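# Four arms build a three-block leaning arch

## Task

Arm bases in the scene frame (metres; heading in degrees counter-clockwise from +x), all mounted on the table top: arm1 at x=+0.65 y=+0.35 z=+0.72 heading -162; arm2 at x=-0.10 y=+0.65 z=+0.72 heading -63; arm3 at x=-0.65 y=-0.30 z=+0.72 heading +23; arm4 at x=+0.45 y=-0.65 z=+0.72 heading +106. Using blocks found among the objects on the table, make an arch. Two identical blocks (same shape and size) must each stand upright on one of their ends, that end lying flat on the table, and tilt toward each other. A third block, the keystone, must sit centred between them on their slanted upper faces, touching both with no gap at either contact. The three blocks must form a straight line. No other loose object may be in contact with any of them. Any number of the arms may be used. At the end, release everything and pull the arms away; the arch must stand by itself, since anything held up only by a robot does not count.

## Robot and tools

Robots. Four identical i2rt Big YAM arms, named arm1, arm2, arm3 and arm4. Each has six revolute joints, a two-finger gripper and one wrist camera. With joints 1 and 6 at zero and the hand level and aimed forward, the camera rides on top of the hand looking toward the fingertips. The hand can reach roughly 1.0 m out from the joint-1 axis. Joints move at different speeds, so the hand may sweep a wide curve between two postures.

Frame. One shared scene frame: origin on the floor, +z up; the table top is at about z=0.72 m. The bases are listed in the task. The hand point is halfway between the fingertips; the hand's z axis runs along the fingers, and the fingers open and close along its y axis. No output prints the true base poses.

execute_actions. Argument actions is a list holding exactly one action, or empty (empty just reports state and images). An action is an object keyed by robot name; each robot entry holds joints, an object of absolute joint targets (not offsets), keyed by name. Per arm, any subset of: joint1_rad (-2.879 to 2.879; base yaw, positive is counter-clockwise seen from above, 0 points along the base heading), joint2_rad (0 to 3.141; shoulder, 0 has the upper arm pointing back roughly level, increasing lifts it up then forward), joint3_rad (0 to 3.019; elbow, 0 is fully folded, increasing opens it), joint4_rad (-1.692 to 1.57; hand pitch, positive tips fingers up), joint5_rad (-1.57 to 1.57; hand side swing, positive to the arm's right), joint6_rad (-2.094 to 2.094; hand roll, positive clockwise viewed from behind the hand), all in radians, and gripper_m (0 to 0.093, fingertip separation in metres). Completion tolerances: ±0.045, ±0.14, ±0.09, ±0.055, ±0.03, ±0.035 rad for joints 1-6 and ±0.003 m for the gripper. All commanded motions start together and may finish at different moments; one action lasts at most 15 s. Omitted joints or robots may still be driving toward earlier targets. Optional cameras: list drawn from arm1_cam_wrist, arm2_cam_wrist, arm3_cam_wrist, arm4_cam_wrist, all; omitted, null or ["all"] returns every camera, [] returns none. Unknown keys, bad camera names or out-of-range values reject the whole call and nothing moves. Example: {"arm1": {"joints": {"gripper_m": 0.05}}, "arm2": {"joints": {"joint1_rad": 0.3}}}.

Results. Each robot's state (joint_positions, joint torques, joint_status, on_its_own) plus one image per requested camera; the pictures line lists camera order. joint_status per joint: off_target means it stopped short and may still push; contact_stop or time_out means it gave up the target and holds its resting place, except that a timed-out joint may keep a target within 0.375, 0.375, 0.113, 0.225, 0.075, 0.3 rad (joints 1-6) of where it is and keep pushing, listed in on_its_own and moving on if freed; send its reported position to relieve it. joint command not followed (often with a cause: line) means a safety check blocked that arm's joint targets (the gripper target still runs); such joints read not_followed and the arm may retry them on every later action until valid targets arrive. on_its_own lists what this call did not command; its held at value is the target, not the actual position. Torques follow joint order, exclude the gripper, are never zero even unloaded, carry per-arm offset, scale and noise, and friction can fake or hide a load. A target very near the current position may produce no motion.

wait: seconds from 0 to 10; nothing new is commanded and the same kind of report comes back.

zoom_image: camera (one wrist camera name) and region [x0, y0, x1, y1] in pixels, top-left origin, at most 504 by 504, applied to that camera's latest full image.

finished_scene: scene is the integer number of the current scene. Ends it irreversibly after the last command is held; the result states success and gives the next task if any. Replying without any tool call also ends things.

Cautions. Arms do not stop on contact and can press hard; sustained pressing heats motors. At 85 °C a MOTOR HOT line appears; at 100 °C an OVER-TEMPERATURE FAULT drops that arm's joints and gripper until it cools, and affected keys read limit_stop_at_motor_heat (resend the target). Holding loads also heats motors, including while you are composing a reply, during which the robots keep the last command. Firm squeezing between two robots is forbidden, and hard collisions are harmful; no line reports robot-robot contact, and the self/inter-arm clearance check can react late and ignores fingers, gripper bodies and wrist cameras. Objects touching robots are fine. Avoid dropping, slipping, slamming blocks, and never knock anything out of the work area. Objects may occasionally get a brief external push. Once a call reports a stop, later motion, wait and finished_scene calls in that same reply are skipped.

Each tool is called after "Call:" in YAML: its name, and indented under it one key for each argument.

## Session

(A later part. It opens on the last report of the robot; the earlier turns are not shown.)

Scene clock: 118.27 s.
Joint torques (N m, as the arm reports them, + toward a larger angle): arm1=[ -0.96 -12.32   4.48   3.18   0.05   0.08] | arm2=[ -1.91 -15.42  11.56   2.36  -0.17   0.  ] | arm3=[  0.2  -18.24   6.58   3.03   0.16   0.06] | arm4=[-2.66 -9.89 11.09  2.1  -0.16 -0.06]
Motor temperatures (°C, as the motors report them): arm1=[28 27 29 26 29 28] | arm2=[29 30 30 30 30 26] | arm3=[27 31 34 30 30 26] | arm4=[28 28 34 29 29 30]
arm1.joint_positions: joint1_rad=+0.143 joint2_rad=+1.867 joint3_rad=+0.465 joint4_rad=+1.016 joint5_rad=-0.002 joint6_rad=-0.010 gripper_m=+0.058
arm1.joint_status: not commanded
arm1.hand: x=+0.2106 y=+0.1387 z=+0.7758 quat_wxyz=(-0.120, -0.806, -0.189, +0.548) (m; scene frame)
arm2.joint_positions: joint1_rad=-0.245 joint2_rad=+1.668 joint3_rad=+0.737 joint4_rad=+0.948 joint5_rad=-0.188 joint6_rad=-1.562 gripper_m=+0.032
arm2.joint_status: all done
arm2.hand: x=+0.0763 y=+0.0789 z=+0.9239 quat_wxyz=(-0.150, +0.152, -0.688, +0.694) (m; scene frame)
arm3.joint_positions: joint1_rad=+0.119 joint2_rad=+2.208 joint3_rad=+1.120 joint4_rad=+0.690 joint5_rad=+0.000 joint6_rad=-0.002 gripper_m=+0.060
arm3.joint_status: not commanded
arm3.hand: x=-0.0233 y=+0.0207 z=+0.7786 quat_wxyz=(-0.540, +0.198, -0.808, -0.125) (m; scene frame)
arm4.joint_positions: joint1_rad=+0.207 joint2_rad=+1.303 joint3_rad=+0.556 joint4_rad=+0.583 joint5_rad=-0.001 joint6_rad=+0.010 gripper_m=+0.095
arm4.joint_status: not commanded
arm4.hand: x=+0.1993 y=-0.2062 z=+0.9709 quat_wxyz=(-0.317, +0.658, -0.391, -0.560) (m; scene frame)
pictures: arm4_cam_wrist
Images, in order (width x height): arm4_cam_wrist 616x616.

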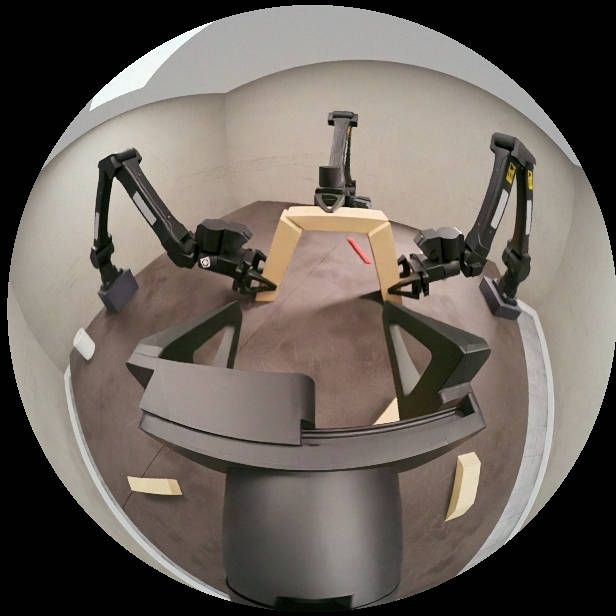

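Call:
execute_actions:
  actions:
    - {"arm2":{"joints":{"joint3_rad":0.825}}}
  cameras: ["arm4_cam_wrist"]

Call:
zoom_image:
  camera: "arm4_cam_wrist"
  region: [270, 185, 410, 255]

Scene clock: 119.10 s.
Joint torques (N m, as the arm reports them, + toward a larger angle): arm1=[ -0.97 -12.26   4.46   3.19   0.06   0.08] | arm2=[ -2.18 -16.    11.34   2.44  -0.15   0.01] | arm3=[ -0.06 -17.96   6.56   3.1    0.14   0.01] | arm4=[ -2.62 -10.25  11.02   2.07  -0.17  -0.07]
Motor temperatures (°C, as the motors report them): arm1=[28 27 29 26 29 28] | arm2=[29 30 30 30 30 26] | arm3=[27 31 34 30 30 26] | arm4=[28 28 34 29 29 30]
arm1.joint_positions: joint1_rad=+0.143 joint2_rad=+1.867 joint3_rad=+0.465 joint4_rad=+1.016 joint5_rad=-0.002 joint6_rad=-0.010 gripper_m=+0.058
arm1.joint_status: not commanded
arm1.hand: x=+0.2106 y=+0.1387 z=+0.7758 quat_wxyz=(-0.120, -0.806, -0.189, +0.548) (m; scene frame)
arm2.joint_positions: joint1_rad=-0.245 joint2_rad=+1.668 joint3_rad=+0.779 joint4_rad=+0.946 joint5_rad=-0.188 joint6_rad=-1.562 gripper_m=+0.032
arm2.joint_status: all done
arm2.hand: x=+0.0795 y=+0.0669 z=+0.9430 quat_wxyz=(-0.150, +0.152, -0.674, +0.708) (m; scene frame)
arm3.joint_positions: joint1_rad=+0.119 joint2_rad=+2.208 joint3_rad=+1.120 joint4_rad=+0.690 joint5_rad=+0.000 joint6_rad=-0.002 gripper_m=+0.060
arm3.joint_status: not commanded
arm3.hand: x=-0.0233 y=+0.0207 z=+0.7786 quat_wxyz=(-0.540, +0.198, -0.808, -0.125) (m; scene frame)
arm4.joint_positions: joint1_rad=+0.207 joint2_rad=+1.303 joint3_rad=+0.556 joint4_rad=+0.583 joint5_rad=-0.001 joint6_rad=+0.010 gripper_m=+0.095
arm4.joint_status: not commanded
arm4.hand: x=+0.1993 y=-0.2062 z=+0.9709 quat_wxyz=(-0.317, +0.658, -0.391, -0.560) (m; scene frame)
pictures: arm4_cam_wrist
Images, in order (width x height): arm4_cam_wrist 616x616.

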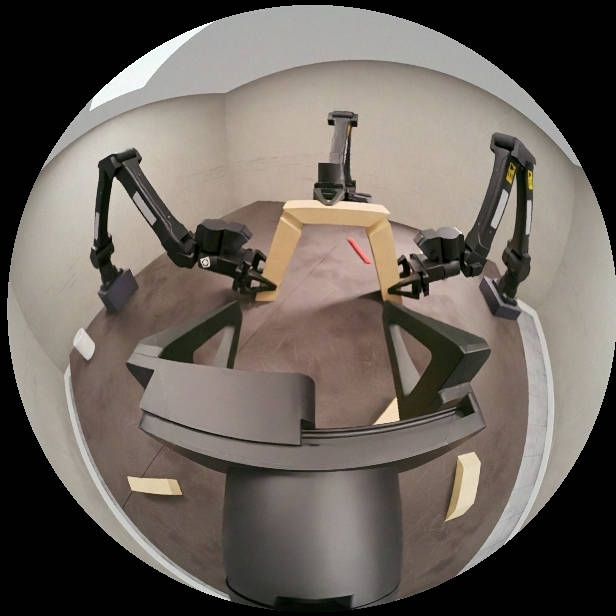

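Region (270, 185, 410, 255) of arm4_cam_wrist's 616x616 image, scaled by 3.600, with more detail than that image has.

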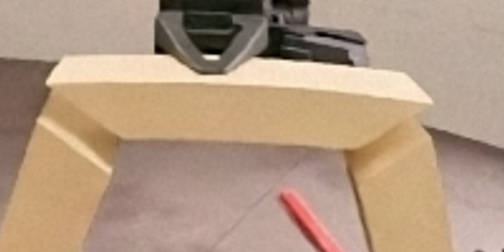

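Call:
execute_actions:
  actions:
    - {"arm2":{"joints":{"joint2_rad":1.695}}}
  cameras: ["arm4_cam_wrist"]

Call:
zoom_image:
  camera: "arm4_cam_wrist"
  region: [270, 185, 410, 255]

Scene clock: 120.03 s.
Joint torques (N m, as the arm reports them, + toward a larger angle): arm1=[ -0.93 -12.24   4.45   3.16   0.06   0.08] | arm2=[ -2.17 -14.34  11.28   2.48  -0.15   0.01] | arm3=[  0.32 -17.76   6.63   2.98   0.05   0.03] | arm4=[-3.03 -9.91 10.91  2.1  -0.13 -0.05]
Motor temperatures (°C, as the motors report them): arm1=[28 27 29 26 29 28] | arm2=[29 30 30 30 30 26] | arm3=[27 31 34 30 30 26] | arm4=[28 28 34 29 29 30]
arm1.joint_positions: joint1_rad=+0.143 joint2_rad=+1.867 joint3_rad=+0.465 joint4_rad=+1.016 joint5_rad=-0.002 joint6_rad=-0.010 gripper_m=+0.058
arm1.joint_status: not commanded
arm1.hand: x=+0.2106 y=+0.1387 z=+0.7758 quat_wxyz=(-0.120, -0.806, -0.189, +0.548) (m; scene frame)
arm2.joint_positions: joint1_rad=-0.245 joint2_rad=+1.683 joint3_rad=+0.779 joint4_rad=+0.946 joint5_rad=-0.188 joint6_rad=-1.562 gripper_m=+0.032
arm2.joint_status: all done
arm2.hand: x=+0.0797 y=+0.0658 z=+0.9342 quat_wxyz=(-0.150, +0.152, -0.679, +0.702) (m; scene frame)
arm3.joint_positions: joint1_rad=+0.119 joint2_rad=+2.208 joint3_rad=+1.120 joint4_rad=+0.690 joint5_rad=+0.000 joint6_rad=-0.002 gripper_m=+0.060
arm3.joint_status: not commanded
arm3.hand: x=-0.0233 y=+0.0207 z=+0.7786 quat_wxyz=(-0.540, +0.198, -0.808, -0.125) (m; scene frame)
arm4.joint_positions: joint1_rad=+0.207 joint2_rad=+1.303 joint3_rad=+0.556 joint4_rad=+0.583 joint5_rad=-0.001 joint6_rad=+0.010 gripper_m=+0.095
arm4.joint_status: not commanded
arm4.hand: x=+0.1993 y=-0.2062 z=+0.9709 quat_wxyz=(-0.317, +0.658, -0.391, -0.560) (m; scene frame)
pictures: arm4_cam_wrist
Images, in order (width x height): arm4_cam_wrist 616x616.

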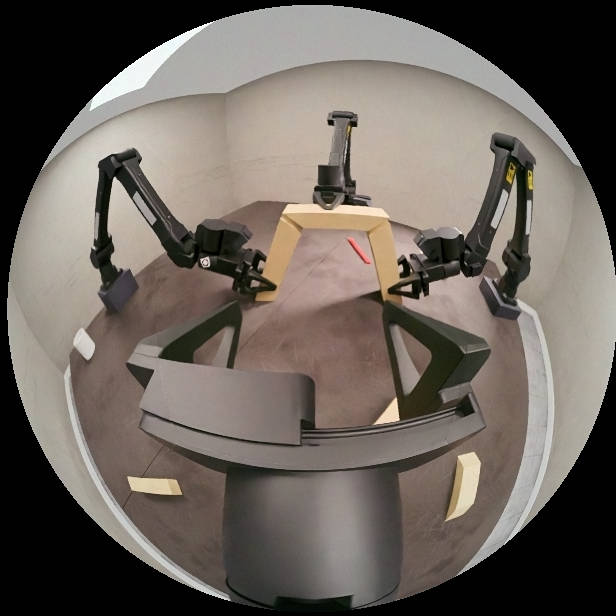

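Region (270, 185, 410, 255) of arm4_cam_wrist's 616x616 image, scaled by 3.600, with more detail than that image has.

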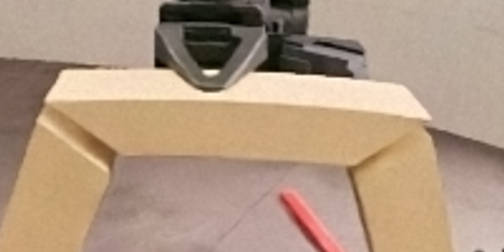

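Lower a bit more.

Call:
execute_actions:
  actions:
    - {"arm2":{"joints":{"joint2_rad":1.715}}}
  cameras: ["arm4_cam_wrist"]

Call:
zoom_image:
  camera: "arm4_cam_wrist"
  region: [270, 185, 410, 255]

Scene clock: 120.77 s.
Joint torques (N m, as the arm reports them, + toward a larger angle): arm1=[ -0.99 -12.48   4.45   3.14   0.06   0.07] | arm2=[ -2.05 -14.58  11.09   2.47  -0.17   0.01] | arm3=[ -0.45 -18.55   6.53   3.19   0.13   0.03] | arm4=[-2.63 -9.76 11.01  2.19 -0.18 -0.03]
Motor temperatures (°C, as the motors report them): arm1=[28 27 29 26 29 28] | arm2=[29 30 30 30 30 26] | arm3=[27 31 34 30 30 26] | arm4=[28 28 34 29 29 30]
arm1.joint_positions: joint1_rad=+0.143 joint2_rad=+1.867 joint3_rad=+0.465 joint4_rad=+1.016 joint5_rad=-0.002 joint6_rad=-0.010 gripper_m=+0.058
arm1.joint_status: not commanded
arm1.hand: x=+0.2106 y=+0.1387 z=+0.7758 quat_wxyz=(-0.120, -0.806, -0.189, +0.548) (m; scene frame)
arm2.joint_positions: joint1_rad=-0.245 joint2_rad=+1.704 joint3_rad=+0.779 joint4_rad=+0.946 joint5_rad=-0.188 joint6_rad=-1.562 gripper_m=+0.032
arm2.joint_status: all done
arm2.hand: x=+0.0799 y=+0.0643 z=+0.9216 quat_wxyz=(-0.150, +0.152, -0.687, +0.695) (m; scene frame)
arm3.joint_positions: joint1_rad=+0.119 joint2_rad=+2.208 joint3_rad=+1.120 joint4_rad=+0.690 joint5_rad=+0.000 joint6_rad=-0.002 gripper_m=+0.060
arm3.joint_status: not commanded
arm3.hand: x=-0.0233 y=+0.0207 z=+0.7786 quat_wxyz=(-0.540, +0.198, -0.808, -0.125) (m; scene frame)
arm4.joint_positions: joint1_rad=+0.207 joint2_rad=+1.303 joint3_rad=+0.556 joint4_rad=+0.583 joint5_rad=-0.001 joint6_rad=+0.010 gripper_m=+0.095
arm4.joint_status: not commanded
arm4.hand: x=+0.1993 y=-0.2062 z=+0.9709 quat_wxyz=(-0.317, +0.658, -0.391, -0.560) (m; scene frame)
pictures: arm4_cam_wrist
Images, in order (width x height): arm4_cam_wrist 616x616.

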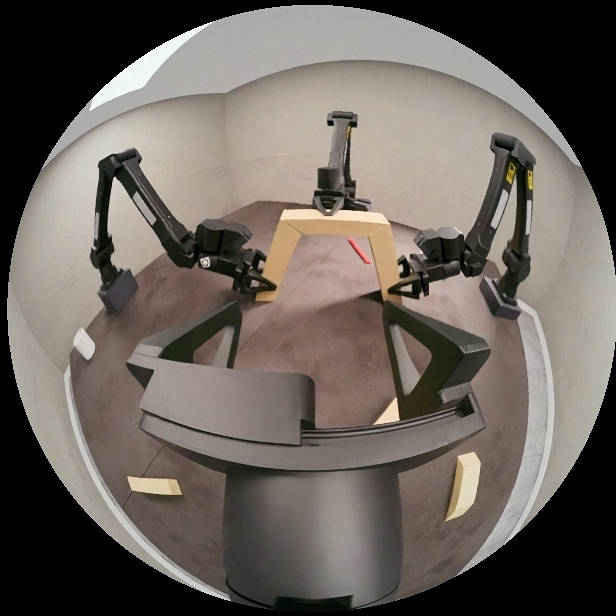

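Region (270, 185, 410, 255) of arm4_cam_wrist's 616x616 image, scaled by 3.600, with more detail than that image has.

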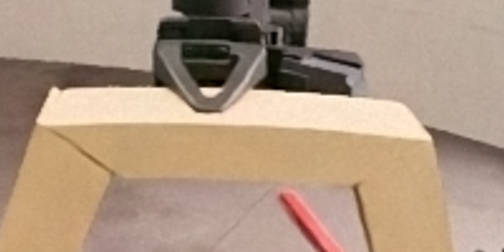

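Call:
execute_actions:
  actions:
    - {"arm2":{"joints":{"gripper_m":0.093}}}
  cameras: ["arm4_cam_wrist"]

Call:
zoom_image:
  camera: "arm4_cam_wrist"
  region: [230, 150, 450, 320]

Scene clock: 121.97 s.
Joint torques (N m, as the arm reports them, + toward a larger angle): arm1=[ -1.11 -12.29   4.47   3.24   0.05   0.07] | arm2=[ -2.05 -14.62  10.35   2.47  -0.17   0.01] | arm3=[ -0.15 -18.26   6.48   3.25   0.11   0.02] | arm4=[ -2.63 -10.03  11.08   2.16  -0.18  -0.08]
Motor temperatures (°C, as the motors report them): arm1=[28 27 29 26 29 28] | arm2=[29 30 30 30 30 26] | arm3=[27 31 34 30 30 26] | arm4=[28 28 34 29 29 30]
arm1.joint_positions: joint1_rad=+0.143 joint2_rad=+1.867 joint3_rad=+0.465 joint4_rad=+1.016 joint5_rad=-0.002 joint6_rad=-0.008 gripper_m=+0.058
arm1.joint_status: not commanded
arm1.hand: x=+0.2106 y=+0.1387 z=+0.7758 quat_wxyz=(-0.120, -0.806, -0.189, +0.548) (m; scene frame)
arm2.joint_positions: joint1_rad=-0.245 joint2_rad=+1.704 joint3_rad=+0.789 joint4_rad=+0.946 joint5_rad=-0.188 joint6_rad=-1.562 gripper_m=+0.093
arm2.joint_status: all done
arm2.hand: x=+0.0807 y=+0.0613 z=+0.9265 quat_wxyz=(-0.150, +0.152, -0.683, +0.699) (m; scene frame)
arm3.joint_positions: joint1_rad=+0.119 joint2_rad=+2.208 joint3_rad=+1.120 joint4_rad=+0.690 joint5_rad=+0.000 joint6_rad=-0.002 gripper_m=+0.060
arm3.joint_status: not commanded
arm3.hand: x=-0.0233 y=+0.0207 z=+0.7786 quat_wxyz=(-0.540, +0.198, -0.808, -0.125) (m; scene frame)
arm4.joint_positions: joint1_rad=+0.207 joint2_rad=+1.303 joint3_rad=+0.556 joint4_rad=+0.583 joint5_rad=-0.001 joint6_rad=+0.010 gripper_m=+0.095
arm4.joint_status: not commanded
arm4.hand: x=+0.1993 y=-0.2062 z=+0.9709 quat_wxyz=(-0.317, +0.658, -0.391, -0.560) (m; scene frame)
pictures: arm4_cam_wrist
Images, in order (width x height): arm4_cam_wrist 616x616.

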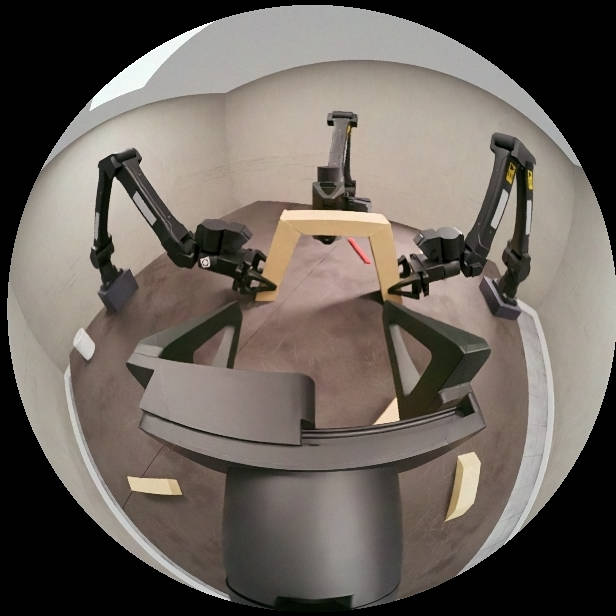

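Region (230, 150, 450, 320) of arm4_cam_wrist's 616x616 image, scaled by 2.291, with more detail than that image has; it fills the top 389 rows of this view, and the rest is white.

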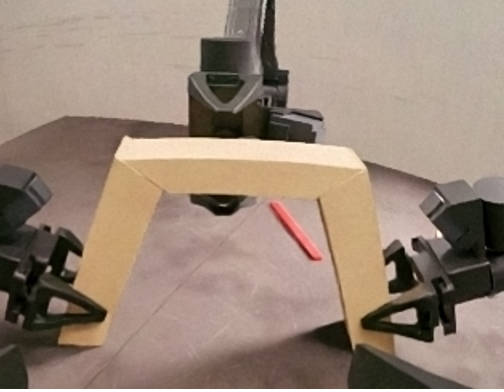

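Call:
execute_actions:
  actions:
    - {"arm2":{"joints":{"joint2_rad":1.63,"joint3_rad":0.715,"joint4_rad":1.0}}}
  cameras: []

Call:
execute_actions:
  actions:
    - {"arm2":{"joints":{"joint2_rad":1.575,"joint3_rad":0.63,"joint4_rad":1.03}}}
  cameras: ["arm4_cam_wrist"]

Scene clock: 123.10 s.
Joint torques (N m, as the arm reports them, + toward a larger angle): arm1=[ -0.92 -12.09   4.48   3.18   0.05   0.07] | arm2=[ -2.06 -14.72   7.35   2.94  -0.16   0.  ] | arm3=[ -0.21 -17.8    6.69   2.89   0.05   0.03] | arm4=[ -2.89 -10.16  11.17   2.18  -0.17  -0.03]
Motor temperatures (°C, as the motors report them): arm1=[28 27 29 26 29 28] | arm2=[29 30 30 30 30 26] | arm3=[27 31 34 30 30 26] | arm4=[28 28 34 29 29 30]
arm1.joint_positions: joint1_rad=+0.143 joint2_rad=+1.867 joint3_rad=+0.465 joint4_rad=+1.016 joint5_rad=-0.002 joint6_rad=-0.008 gripper_m=+0.058
arm1.joint_status: not commanded
arm1.hand: x=+0.2106 y=+0.1387 z=+0.7758 quat_wxyz=(-0.120, -0.806, -0.189, +0.548) (m; scene frame)
arm2.joint_positions: joint1_rad=-0.245 joint2_rad=+1.634 joint3_rad=+0.717 joint4_rad=+0.986 joint5_rad=-0.188 joint6_rad=-1.562 gripper_m=+0.093
arm2.joint_status: all done
arm2.hand: x=+0.0744 y=+0.0875 z=+0.9426 quat_wxyz=(-0.150, +0.151, -0.669, +0.712) (m; scene frame)
arm3.joint_positions: joint1_rad=+0.119 joint2_rad=+2.208 joint3_rad=+1.120 joint4_rad=+0.690 joint5_rad=+0.000 joint6_rad=-0.002 gripper_m=+0.060
arm3.joint_status: not commanded
arm3.hand: x=-0.0233 y=+0.0207 z=+0.7786 quat_wxyz=(-0.540, +0.198, -0.808, -0.125) (m; scene frame)
arm4.joint_positions: joint1_rad=+0.207 joint2_rad=+1.303 joint3_rad=+0.556 joint4_rad=+0.583 joint5_rad=-0.001 joint6_rad=+0.010 gripper_m=+0.095
arm4.joint_status: not commanded
arm4.hand: x=+0.1993 y=-0.2062 z=+0.9709 quat_wxyz=(-0.317, +0.658, -0.391, -0.560) (m; scene frame)
pictures: none
No camera images: the call's "cameras" was empty. Leave "cameras" out to get every camera's image.

Scene clock: 123.77 s.
Joint torques (N m, as the arm reports them, + toward a larger angle): arm1=[ -1.05 -12.21   4.47   3.19   0.05   0.07] | arm2=[ -2.07 -13.83   7.29   2.94  -0.15  -0.01] | arm3=[  0.35 -18.87   6.71   3.18   0.09   0.08] | arm4=[ -2.67 -10.18  11.03   2.19  -0.18  -0.06]
Motor temperatures (°C, as the motors report them): arm1=[28 27 28 26 29 28] | arm2=[29 30 30 30 30 26] | arm3=[27 31 34 30 30 26] | arm4=[28 28 34 29 29 30]
arm1.joint_positions: joint1_rad=+0.143 joint2_rad=+1.867 joint3_rad=+0.465 joint4_rad=+1.016 joint5_rad=-0.002 joint6_rad=-0.008 gripper_m=+0.058
arm1.joint_status: not commanded
arm1.hand: x=+0.2106 y=+0.1387 z=+0.7758 quat_wxyz=(-0.120, -0.806, -0.189, +0.548) (m; scene frame)
arm2.joint_positions: joint1_rad=-0.245 joint2_rad=+1.584 joint3_rad=+0.630 joint4_rad=+1.015 joint5_rad=-0.188 joint6_rad=-1.562 gripper_m=+0.093
arm2.joint_status: all done
arm2.hand: x=+0.0672 y=+0.1167 z=+0.9369 quat_wxyz=(-0.150, +0.152, -0.672, +0.709) (m; scene frame)
arm3.joint_positions: joint1_rad=+0.119 joint2_rad=+2.208 joint3_rad=+1.120 joint4_rad=+0.690 joint5_rad=+0.000 joint6_rad=-0.002 gripper_m=+0.060
arm3.joint_status: not commanded
arm3.hand: x=-0.0233 y=+0.0207 z=+0.7786 quat_wxyz=(-0.540, +0.198, -0.808, -0.125) (m; scene frame)
arm4.joint_positions: joint1_rad=+0.207 joint2_rad=+1.303 joint3_rad=+0.556 joint4_rad=+0.583 joint5_rad=-0.001 joint6_rad=+0.010 gripper_m=+0.095
arm4.joint_status: not commanded
arm4.hand: x=+0.1993 y=-0.2062 z=+0.9709 quat_wxyz=(-0.317, +0.658, -0.391, -0.560) (m; scene frame)
pictures: arm4_cam_wrist
Images, in order (width x height): arm4_cam_wrist 616x616.

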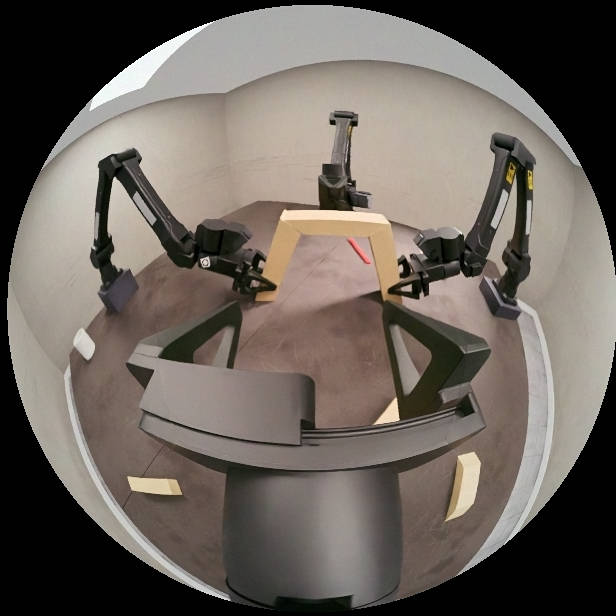

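Call:
execute_actions:
  actions:
    - {"arm2":{"joints":{"joint2_rad":1.0}},"arm1":{"joints":{"gripper_m":0.093}},"arm3":{"joints":{"gripper_m":0.093}}}
  cameras: ["arm4_cam_wrist"]

Call:
zoom_image:
  camera: "arm4_cam_wrist"
  region: [230, 150, 450, 320]

Scene clock: 125.13 s.
Joint torques (N m, as the arm reports them, + toward a larger angle): arm1=[ -0.96 -12.23   4.41   2.32   0.04   0.06] | arm2=[-2.06 -4.91 10.18  1.87  0.01 -0.01] | arm3=[  0.54 -18.67   6.6    3.12   0.06   0.03] | arm4=[ -2.56 -10.1   11.05   2.15  -0.15  -0.04]
Motor temperatures (°C, as the motors report them): arm1=[28 27 28 26 29 28] | arm2=[29 30 30 30 30 26] | arm3=[27 31 34 30 30 26] | arm4=[28 28 34 29 29 30]
arm1.joint_positions: joint1_rad=+0.143 joint2_rad=+1.867 joint3_rad=+0.466 joint4_rad=+1.036 joint5_rad=-0.002 joint6_rad=-0.008 gripper_m=+0.093
arm1.joint_status: all done
arm1.hand: x=+0.2086 y=+0.1377 z=+0.7807 quat_wxyz=(-0.122, -0.800, -0.187, +0.556) (m; scene frame)
arm2.joint_positions: joint1_rad=-0.245 joint2_rad=+0.989 joint3_rad=+0.630 joint4_rad=+1.026 joint5_rad=-0.188 joint6_rad=-1.562 gripper_m=+0.093
arm2.joint_status: all done
arm2.hand: x=+0.0376 y=+0.2507 z=+1.2269 quat_wxyz=(-0.150, +0.140, -0.425, +0.882) (m; scene frame)
arm3.joint_positions: joint1_rad=+0.119 joint2_rad=+2.208 joint3_rad=+1.120 joint4_rad=+0.692 joint5_rad=+0.000 joint6_rad=-0.002 gripper_m=+0.093
arm3.joint_status: all done
arm3.hand: x=-0.0231 y=+0.0207 z=+0.7790 quat_wxyz=(-0.540, +0.198, -0.808, -0.126) (m; scene frame)
arm4.joint_positions: joint1_rad=+0.207 joint2_rad=+1.303 joint3_rad=+0.556 joint4_rad=+0.583 joint5_rad=-0.001 joint6_rad=+0.010 gripper_m=+0.095
arm4.joint_status: not commanded
arm4.hand: x=+0.1993 y=-0.2062 z=+0.9709 quat_wxyz=(-0.317, +0.658, -0.391, -0.560) (m; scene frame)
pictures: arm4_cam_wrist
Images, in order (width x height): arm4_cam_wrist 616x616.

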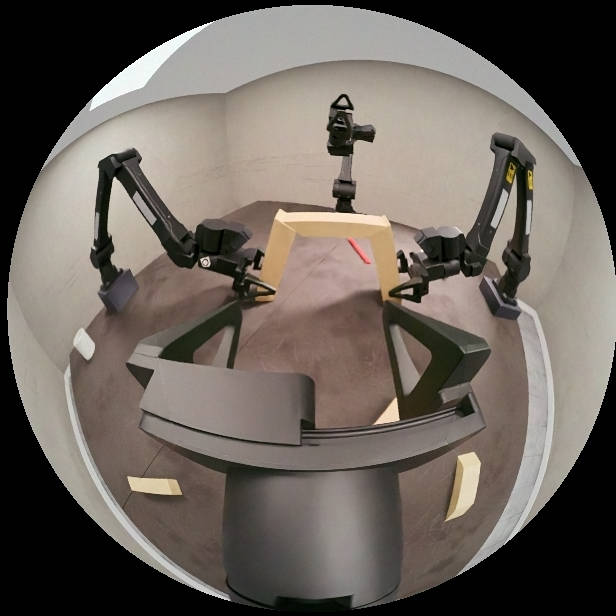

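Region (230, 150, 450, 320) of arm4_cam_wrist's 616x616 image, scaled by 2.291, with more detail than that image has; it fills the top 389 rows of this view, and the rest is white.

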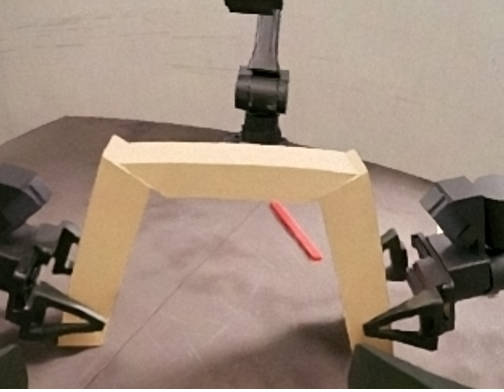

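Call:
zoom_image:
  camera: "arm4_cam_wrist"
  region: [240, 190, 350, 310]

Call:
zoom_image:
  camera: "arm4_cam_wrist"
  region: [330, 190, 440, 310]

Region (240, 190, 350, 310) of arm4_cam_wrist's 616x616 image, scaled by 4.200, with more detail than that image has; it fills the left 462 columns of this view, and the rest is white.

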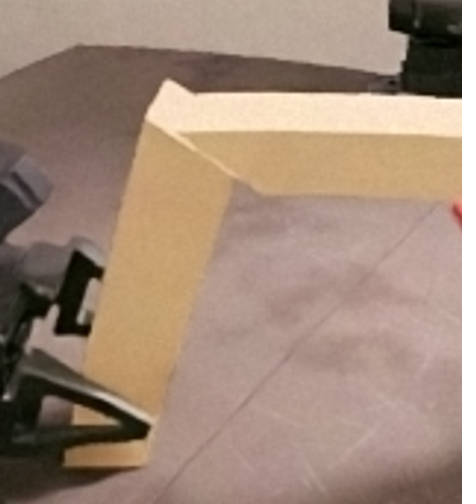

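Region (330, 190, 440, 310) of arm4_cam_wrist's 616x616 image, scaled by 4.200, with more detail than that image has; it fills the left 462 columns of this view, and the rest is white.

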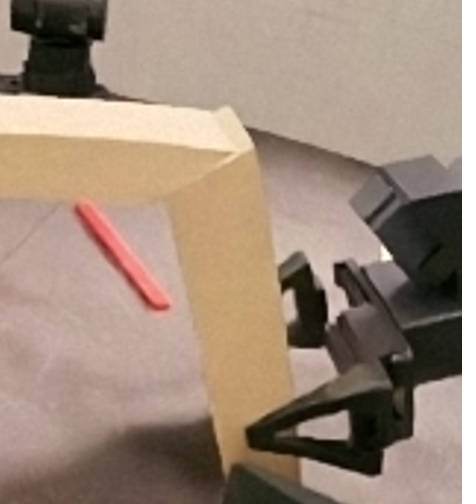

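Call:
execute_actions:
  actions:
    - {"arm1":{"joints":{"joint2_rad":1.70}},"arm3":{"joints":{"joint2_rad":2.07}}}
  cameras: []

Call:
execute_actions:
  actions:
    - {"arm1":{"joints":{"joint2_rad":1.62,"joint3_rad":0.25}},"arm3":{"joints":{"joint2_rad":1.98,"joint3_rad":0.86}}}
  cameras: ["arm4_cam_wrist"]

Scene clock: 127.20 s.
Joint torques (N m, as the arm reports them, + toward a larger angle): arm1=[ -0.97 -10.65   5.98   2.03   0.06   0.07] | arm2=[-1.91 -4.72 10.14  1.83  0.   -0.02] | arm3=[  0.19 -16.95   7.82   2.81   0.12   0.06] | arm4=[ -2.23 -10.25  11.1    2.09  -0.16  -0.05]
Motor temperatures (°C, as the motors report them): arm1=[28 27 28 26 29 28] | arm2=[29 30 30 30 30 26] | arm3=[27 31 34 30 30 26] | arm4=[28 28 34 29 29 30]
arm1.joint_positions: joint1_rad=+0.143 joint2_rad=+1.697 joint3_rad=+0.466 joint4_rad=+1.043 joint5_rad=-0.002 joint6_rad=-0.008 gripper_m=+0.093
arm1.joint_status: all done
arm1.hand: x=+0.1964 y=+0.1313 z=+0.8640 quat_wxyz=(-0.138, -0.748, -0.175, +0.625) (m; scene frame)
arm2.joint_positions: joint1_rad=-0.245 joint2_rad=+0.989 joint3_rad=+0.630 joint4_rad=+1.026 joint5_rad=-0.188 joint6_rad=-1.562 gripper_m=+0.093
arm2.joint_status: not commanded
arm2.hand: x=+0.0376 y=+0.2507 z=+1.2269 quat_wxyz=(-0.150, +0.140, -0.425, +0.882) (m; scene frame)
arm3.joint_positions: joint1_rad=+0.119 joint2_rad=+2.063 joint3_rad=+1.120 joint4_rad=+0.700 joint5_rad=+0.000 joint6_rad=-0.002 gripper_m=+0.093
arm3.joint_status: all done
arm3.hand: x=-0.0079 y=+0.0297 z=+0.8817 quat_wxyz=(-0.601, +0.188, -0.764, -0.140) (m; scene frame)
arm4.joint_positions: joint1_rad=+0.207 joint2_rad=+1.303 joint3_rad=+0.556 joint4_rad=+0.583 joint5_rad=-0.001 joint6_rad=+0.010 gripper_m=+0.095
arm4.joint_status: not commanded
arm4.hand: x=+0.1993 y=-0.2062 z=+0.9709 quat_wxyz=(-0.317, +0.658, -0.391, -0.560) (m; scene frame)
pictures: none
No camera images: the call's "cameras" was empty. Leave "cameras" out to get every camera's image.

Scene clock: 128.23 s.
Joint torques (N m, as the arm reports them, + toward a larger angle): arm1=[-0.92 -8.62  3.93  2.01  0.06  0.06] | arm2=[-1.88 -4.62 10.18  1.84  0.   -0.01] | arm3=[ -0.26 -15.85   5.51   2.73   0.16   0.01] | arm4=[ -2.57 -10.03  11.08   2.22  -0.2   -0.07]
Motor temperatures (°C, as the motors report them): arm1=[28 27 28 26 29 28] | arm2=[29 30 30 30 30 26] | arm3=[27 31 33 30 30 26] | arm4=[28 28 34 29 29 30]
arm1.joint_positions: joint1_rad=+0.143 joint2_rad=+1.626 joint3_rad=+0.245 joint4_rad=+1.043 joint5_rad=-0.002 joint6_rad=-0.008 gripper_m=+0.093
arm1.joint_status: all done
arm1.hand: x=+0.2783 y=+0.1708 z=+0.8200 quat_wxyz=(-0.125, -0.793, -0.186, +0.567) (m; scene frame)
arm2.joint_positions: joint1_rad=-0.245 joint2_rad=+0.989 joint3_rad=+0.630 joint4_rad=+1.026 joint5_rad=-0.188 joint6_rad=-1.562 gripper_m=+0.093
arm2.joint_status: not commanded
arm2.hand: x=+0.0376 y=+0.2507 z=+1.2269 quat_wxyz=(-0.150, +0.140, -0.425, +0.882) (m; scene frame)
arm3.joint_positions: joint1_rad=+0.119 joint2_rad=+1.988 joint3_rad=+0.857 joint4_rad=+0.700 joint5_rad=+0.000 joint6_rad=-0.002 gripper_m=+0.093
arm3.joint_status: all done
arm3.hand: x=-0.0969 y=-0.0165 z=+0.8186 quat_wxyz=(-0.526, +0.201, -0.817, -0.122) (m; scene frame)
arm4.joint_positions: joint1_rad=+0.207 joint2_rad=+1.303 joint3_rad=+0.556 joint4_rad=+0.583 joint5_rad=-0.001 joint6_rad=+0.010 gripper_m=+0.095
arm4.joint_status: not commanded
arm4.hand: x=+0.1993 y=-0.2062 z=+0.9709 quat_wxyz=(-0.317, +0.658, -0.391, -0.560) (m; scene frame)
pictures: arm4_cam_wrist
Images, in order (width x height): arm4_cam_wrist 616x616.

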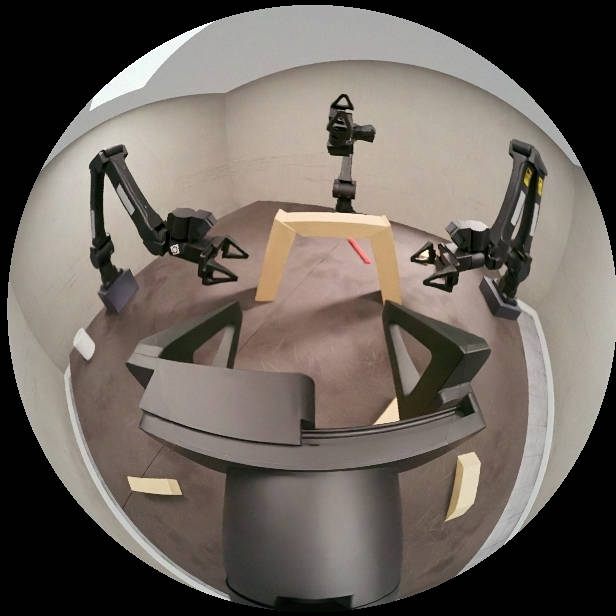

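Stands. Move clear further.

Call:
execute_actions:
  actions:
    - {"arm1":{"joints":{"joint2_rad":1.2}},"arm3":{"joints":{"joint2_rad":1.5}}}
  cameras: ["arm4_cam_wrist"]

Call:
zoom_image:
  camera: "arm4_cam_wrist"
  region: [240, 190, 420, 320]

Scene clock: 129.63 s.
Joint torques (N m, as the arm reports them, + toward a larger angle): arm1=[-0.87 -5.49  7.54  1.98  0.06  0.06] | arm2=[-1.98 -4.67 10.14  1.83 -0.01 -0.01] | arm3=[  0.57 -10.87   9.15   2.54   0.08   0.02] | arm4=[ -2.26 -10.09  11.05   2.15  -0.19  -0.07]
Motor temperatures (°C, as the motors report them): arm1=[28 27 28 26 29 28] | arm2=[29 30 30 30 30 26] | arm3=[27 31 34 30 30 26] | arm4=[28 28 34 29 29 30]
arm1.joint_positions: joint1_rad=+0.143 joint2_rad=+1.204 joint3_rad=+0.245 joint4_rad=+1.043 joint5_rad=-0.002 joint6_rad=-0.008 gripper_m=+0.093
arm1.joint_status: all done
arm1.hand: x=+0.2804 y=+0.1707 z=+0.9884 quat_wxyz=(-0.159, -0.656, -0.155, +0.721) (m; scene frame)
arm2.joint_positions: joint1_rad=-0.245 joint2_rad=+0.989 joint3_rad=+0.630 joint4_rad=+1.026 joint5_rad=-0.188 joint6_rad=-1.562 gripper_m=+0.093
arm2.joint_status: not commanded
arm2.hand: x=+0.0376 y=+0.2507 z=+1.2269 quat_wxyz=(-0.150, +0.140, -0.425, +0.882) (m; scene frame)
arm3.joint_positions: joint1_rad=+0.119 joint2_rad=+1.487 joint3_rad=+0.857 joint4_rad=+0.705 joint5_rad=+0.000 joint6_rad=-0.002 gripper_m=+0.093
arm3.joint_status: all done
arm3.hand: x=-0.1091 y=-0.0195 z=+1.1245 quat_wxyz=(-0.714, +0.163, -0.660, -0.168) (m; scene frame)
arm4.joint_positions: joint1_rad=+0.207 joint2_rad=+1.303 joint3_rad=+0.556 joint4_rad=+0.583 joint5_rad=-0.001 joint6_rad=+0.010 gripper_m=+0.095
arm4.joint_status: not commanded
arm4.hand: x=+0.1993 y=-0.2062 z=+0.9709 quat_wxyz=(-0.317, +0.658, -0.391, -0.560) (m; scene frame)
pictures: arm4_cam_wrist
Images, in order (width x height): arm4_cam_wrist 616x616.

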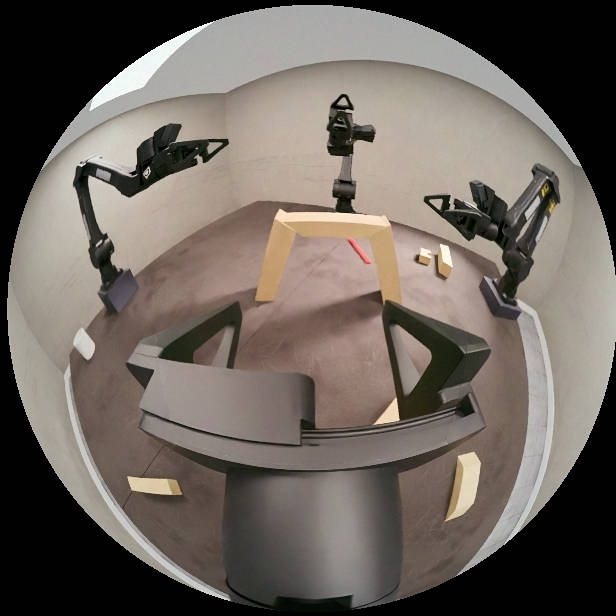

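Region (240, 190, 420, 320) of arm4_cam_wrist's 616x616 image, scaled by 2.800, with more detail than that image has.

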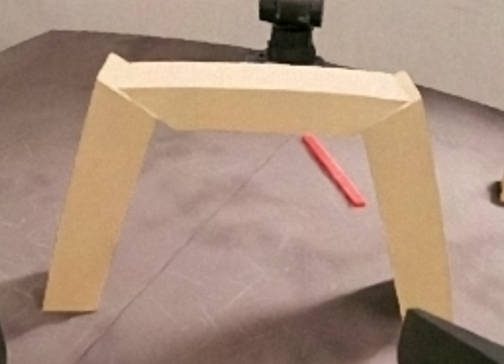

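Call:
finished_scene:
  scene: 1

The scene is finished: the task was done.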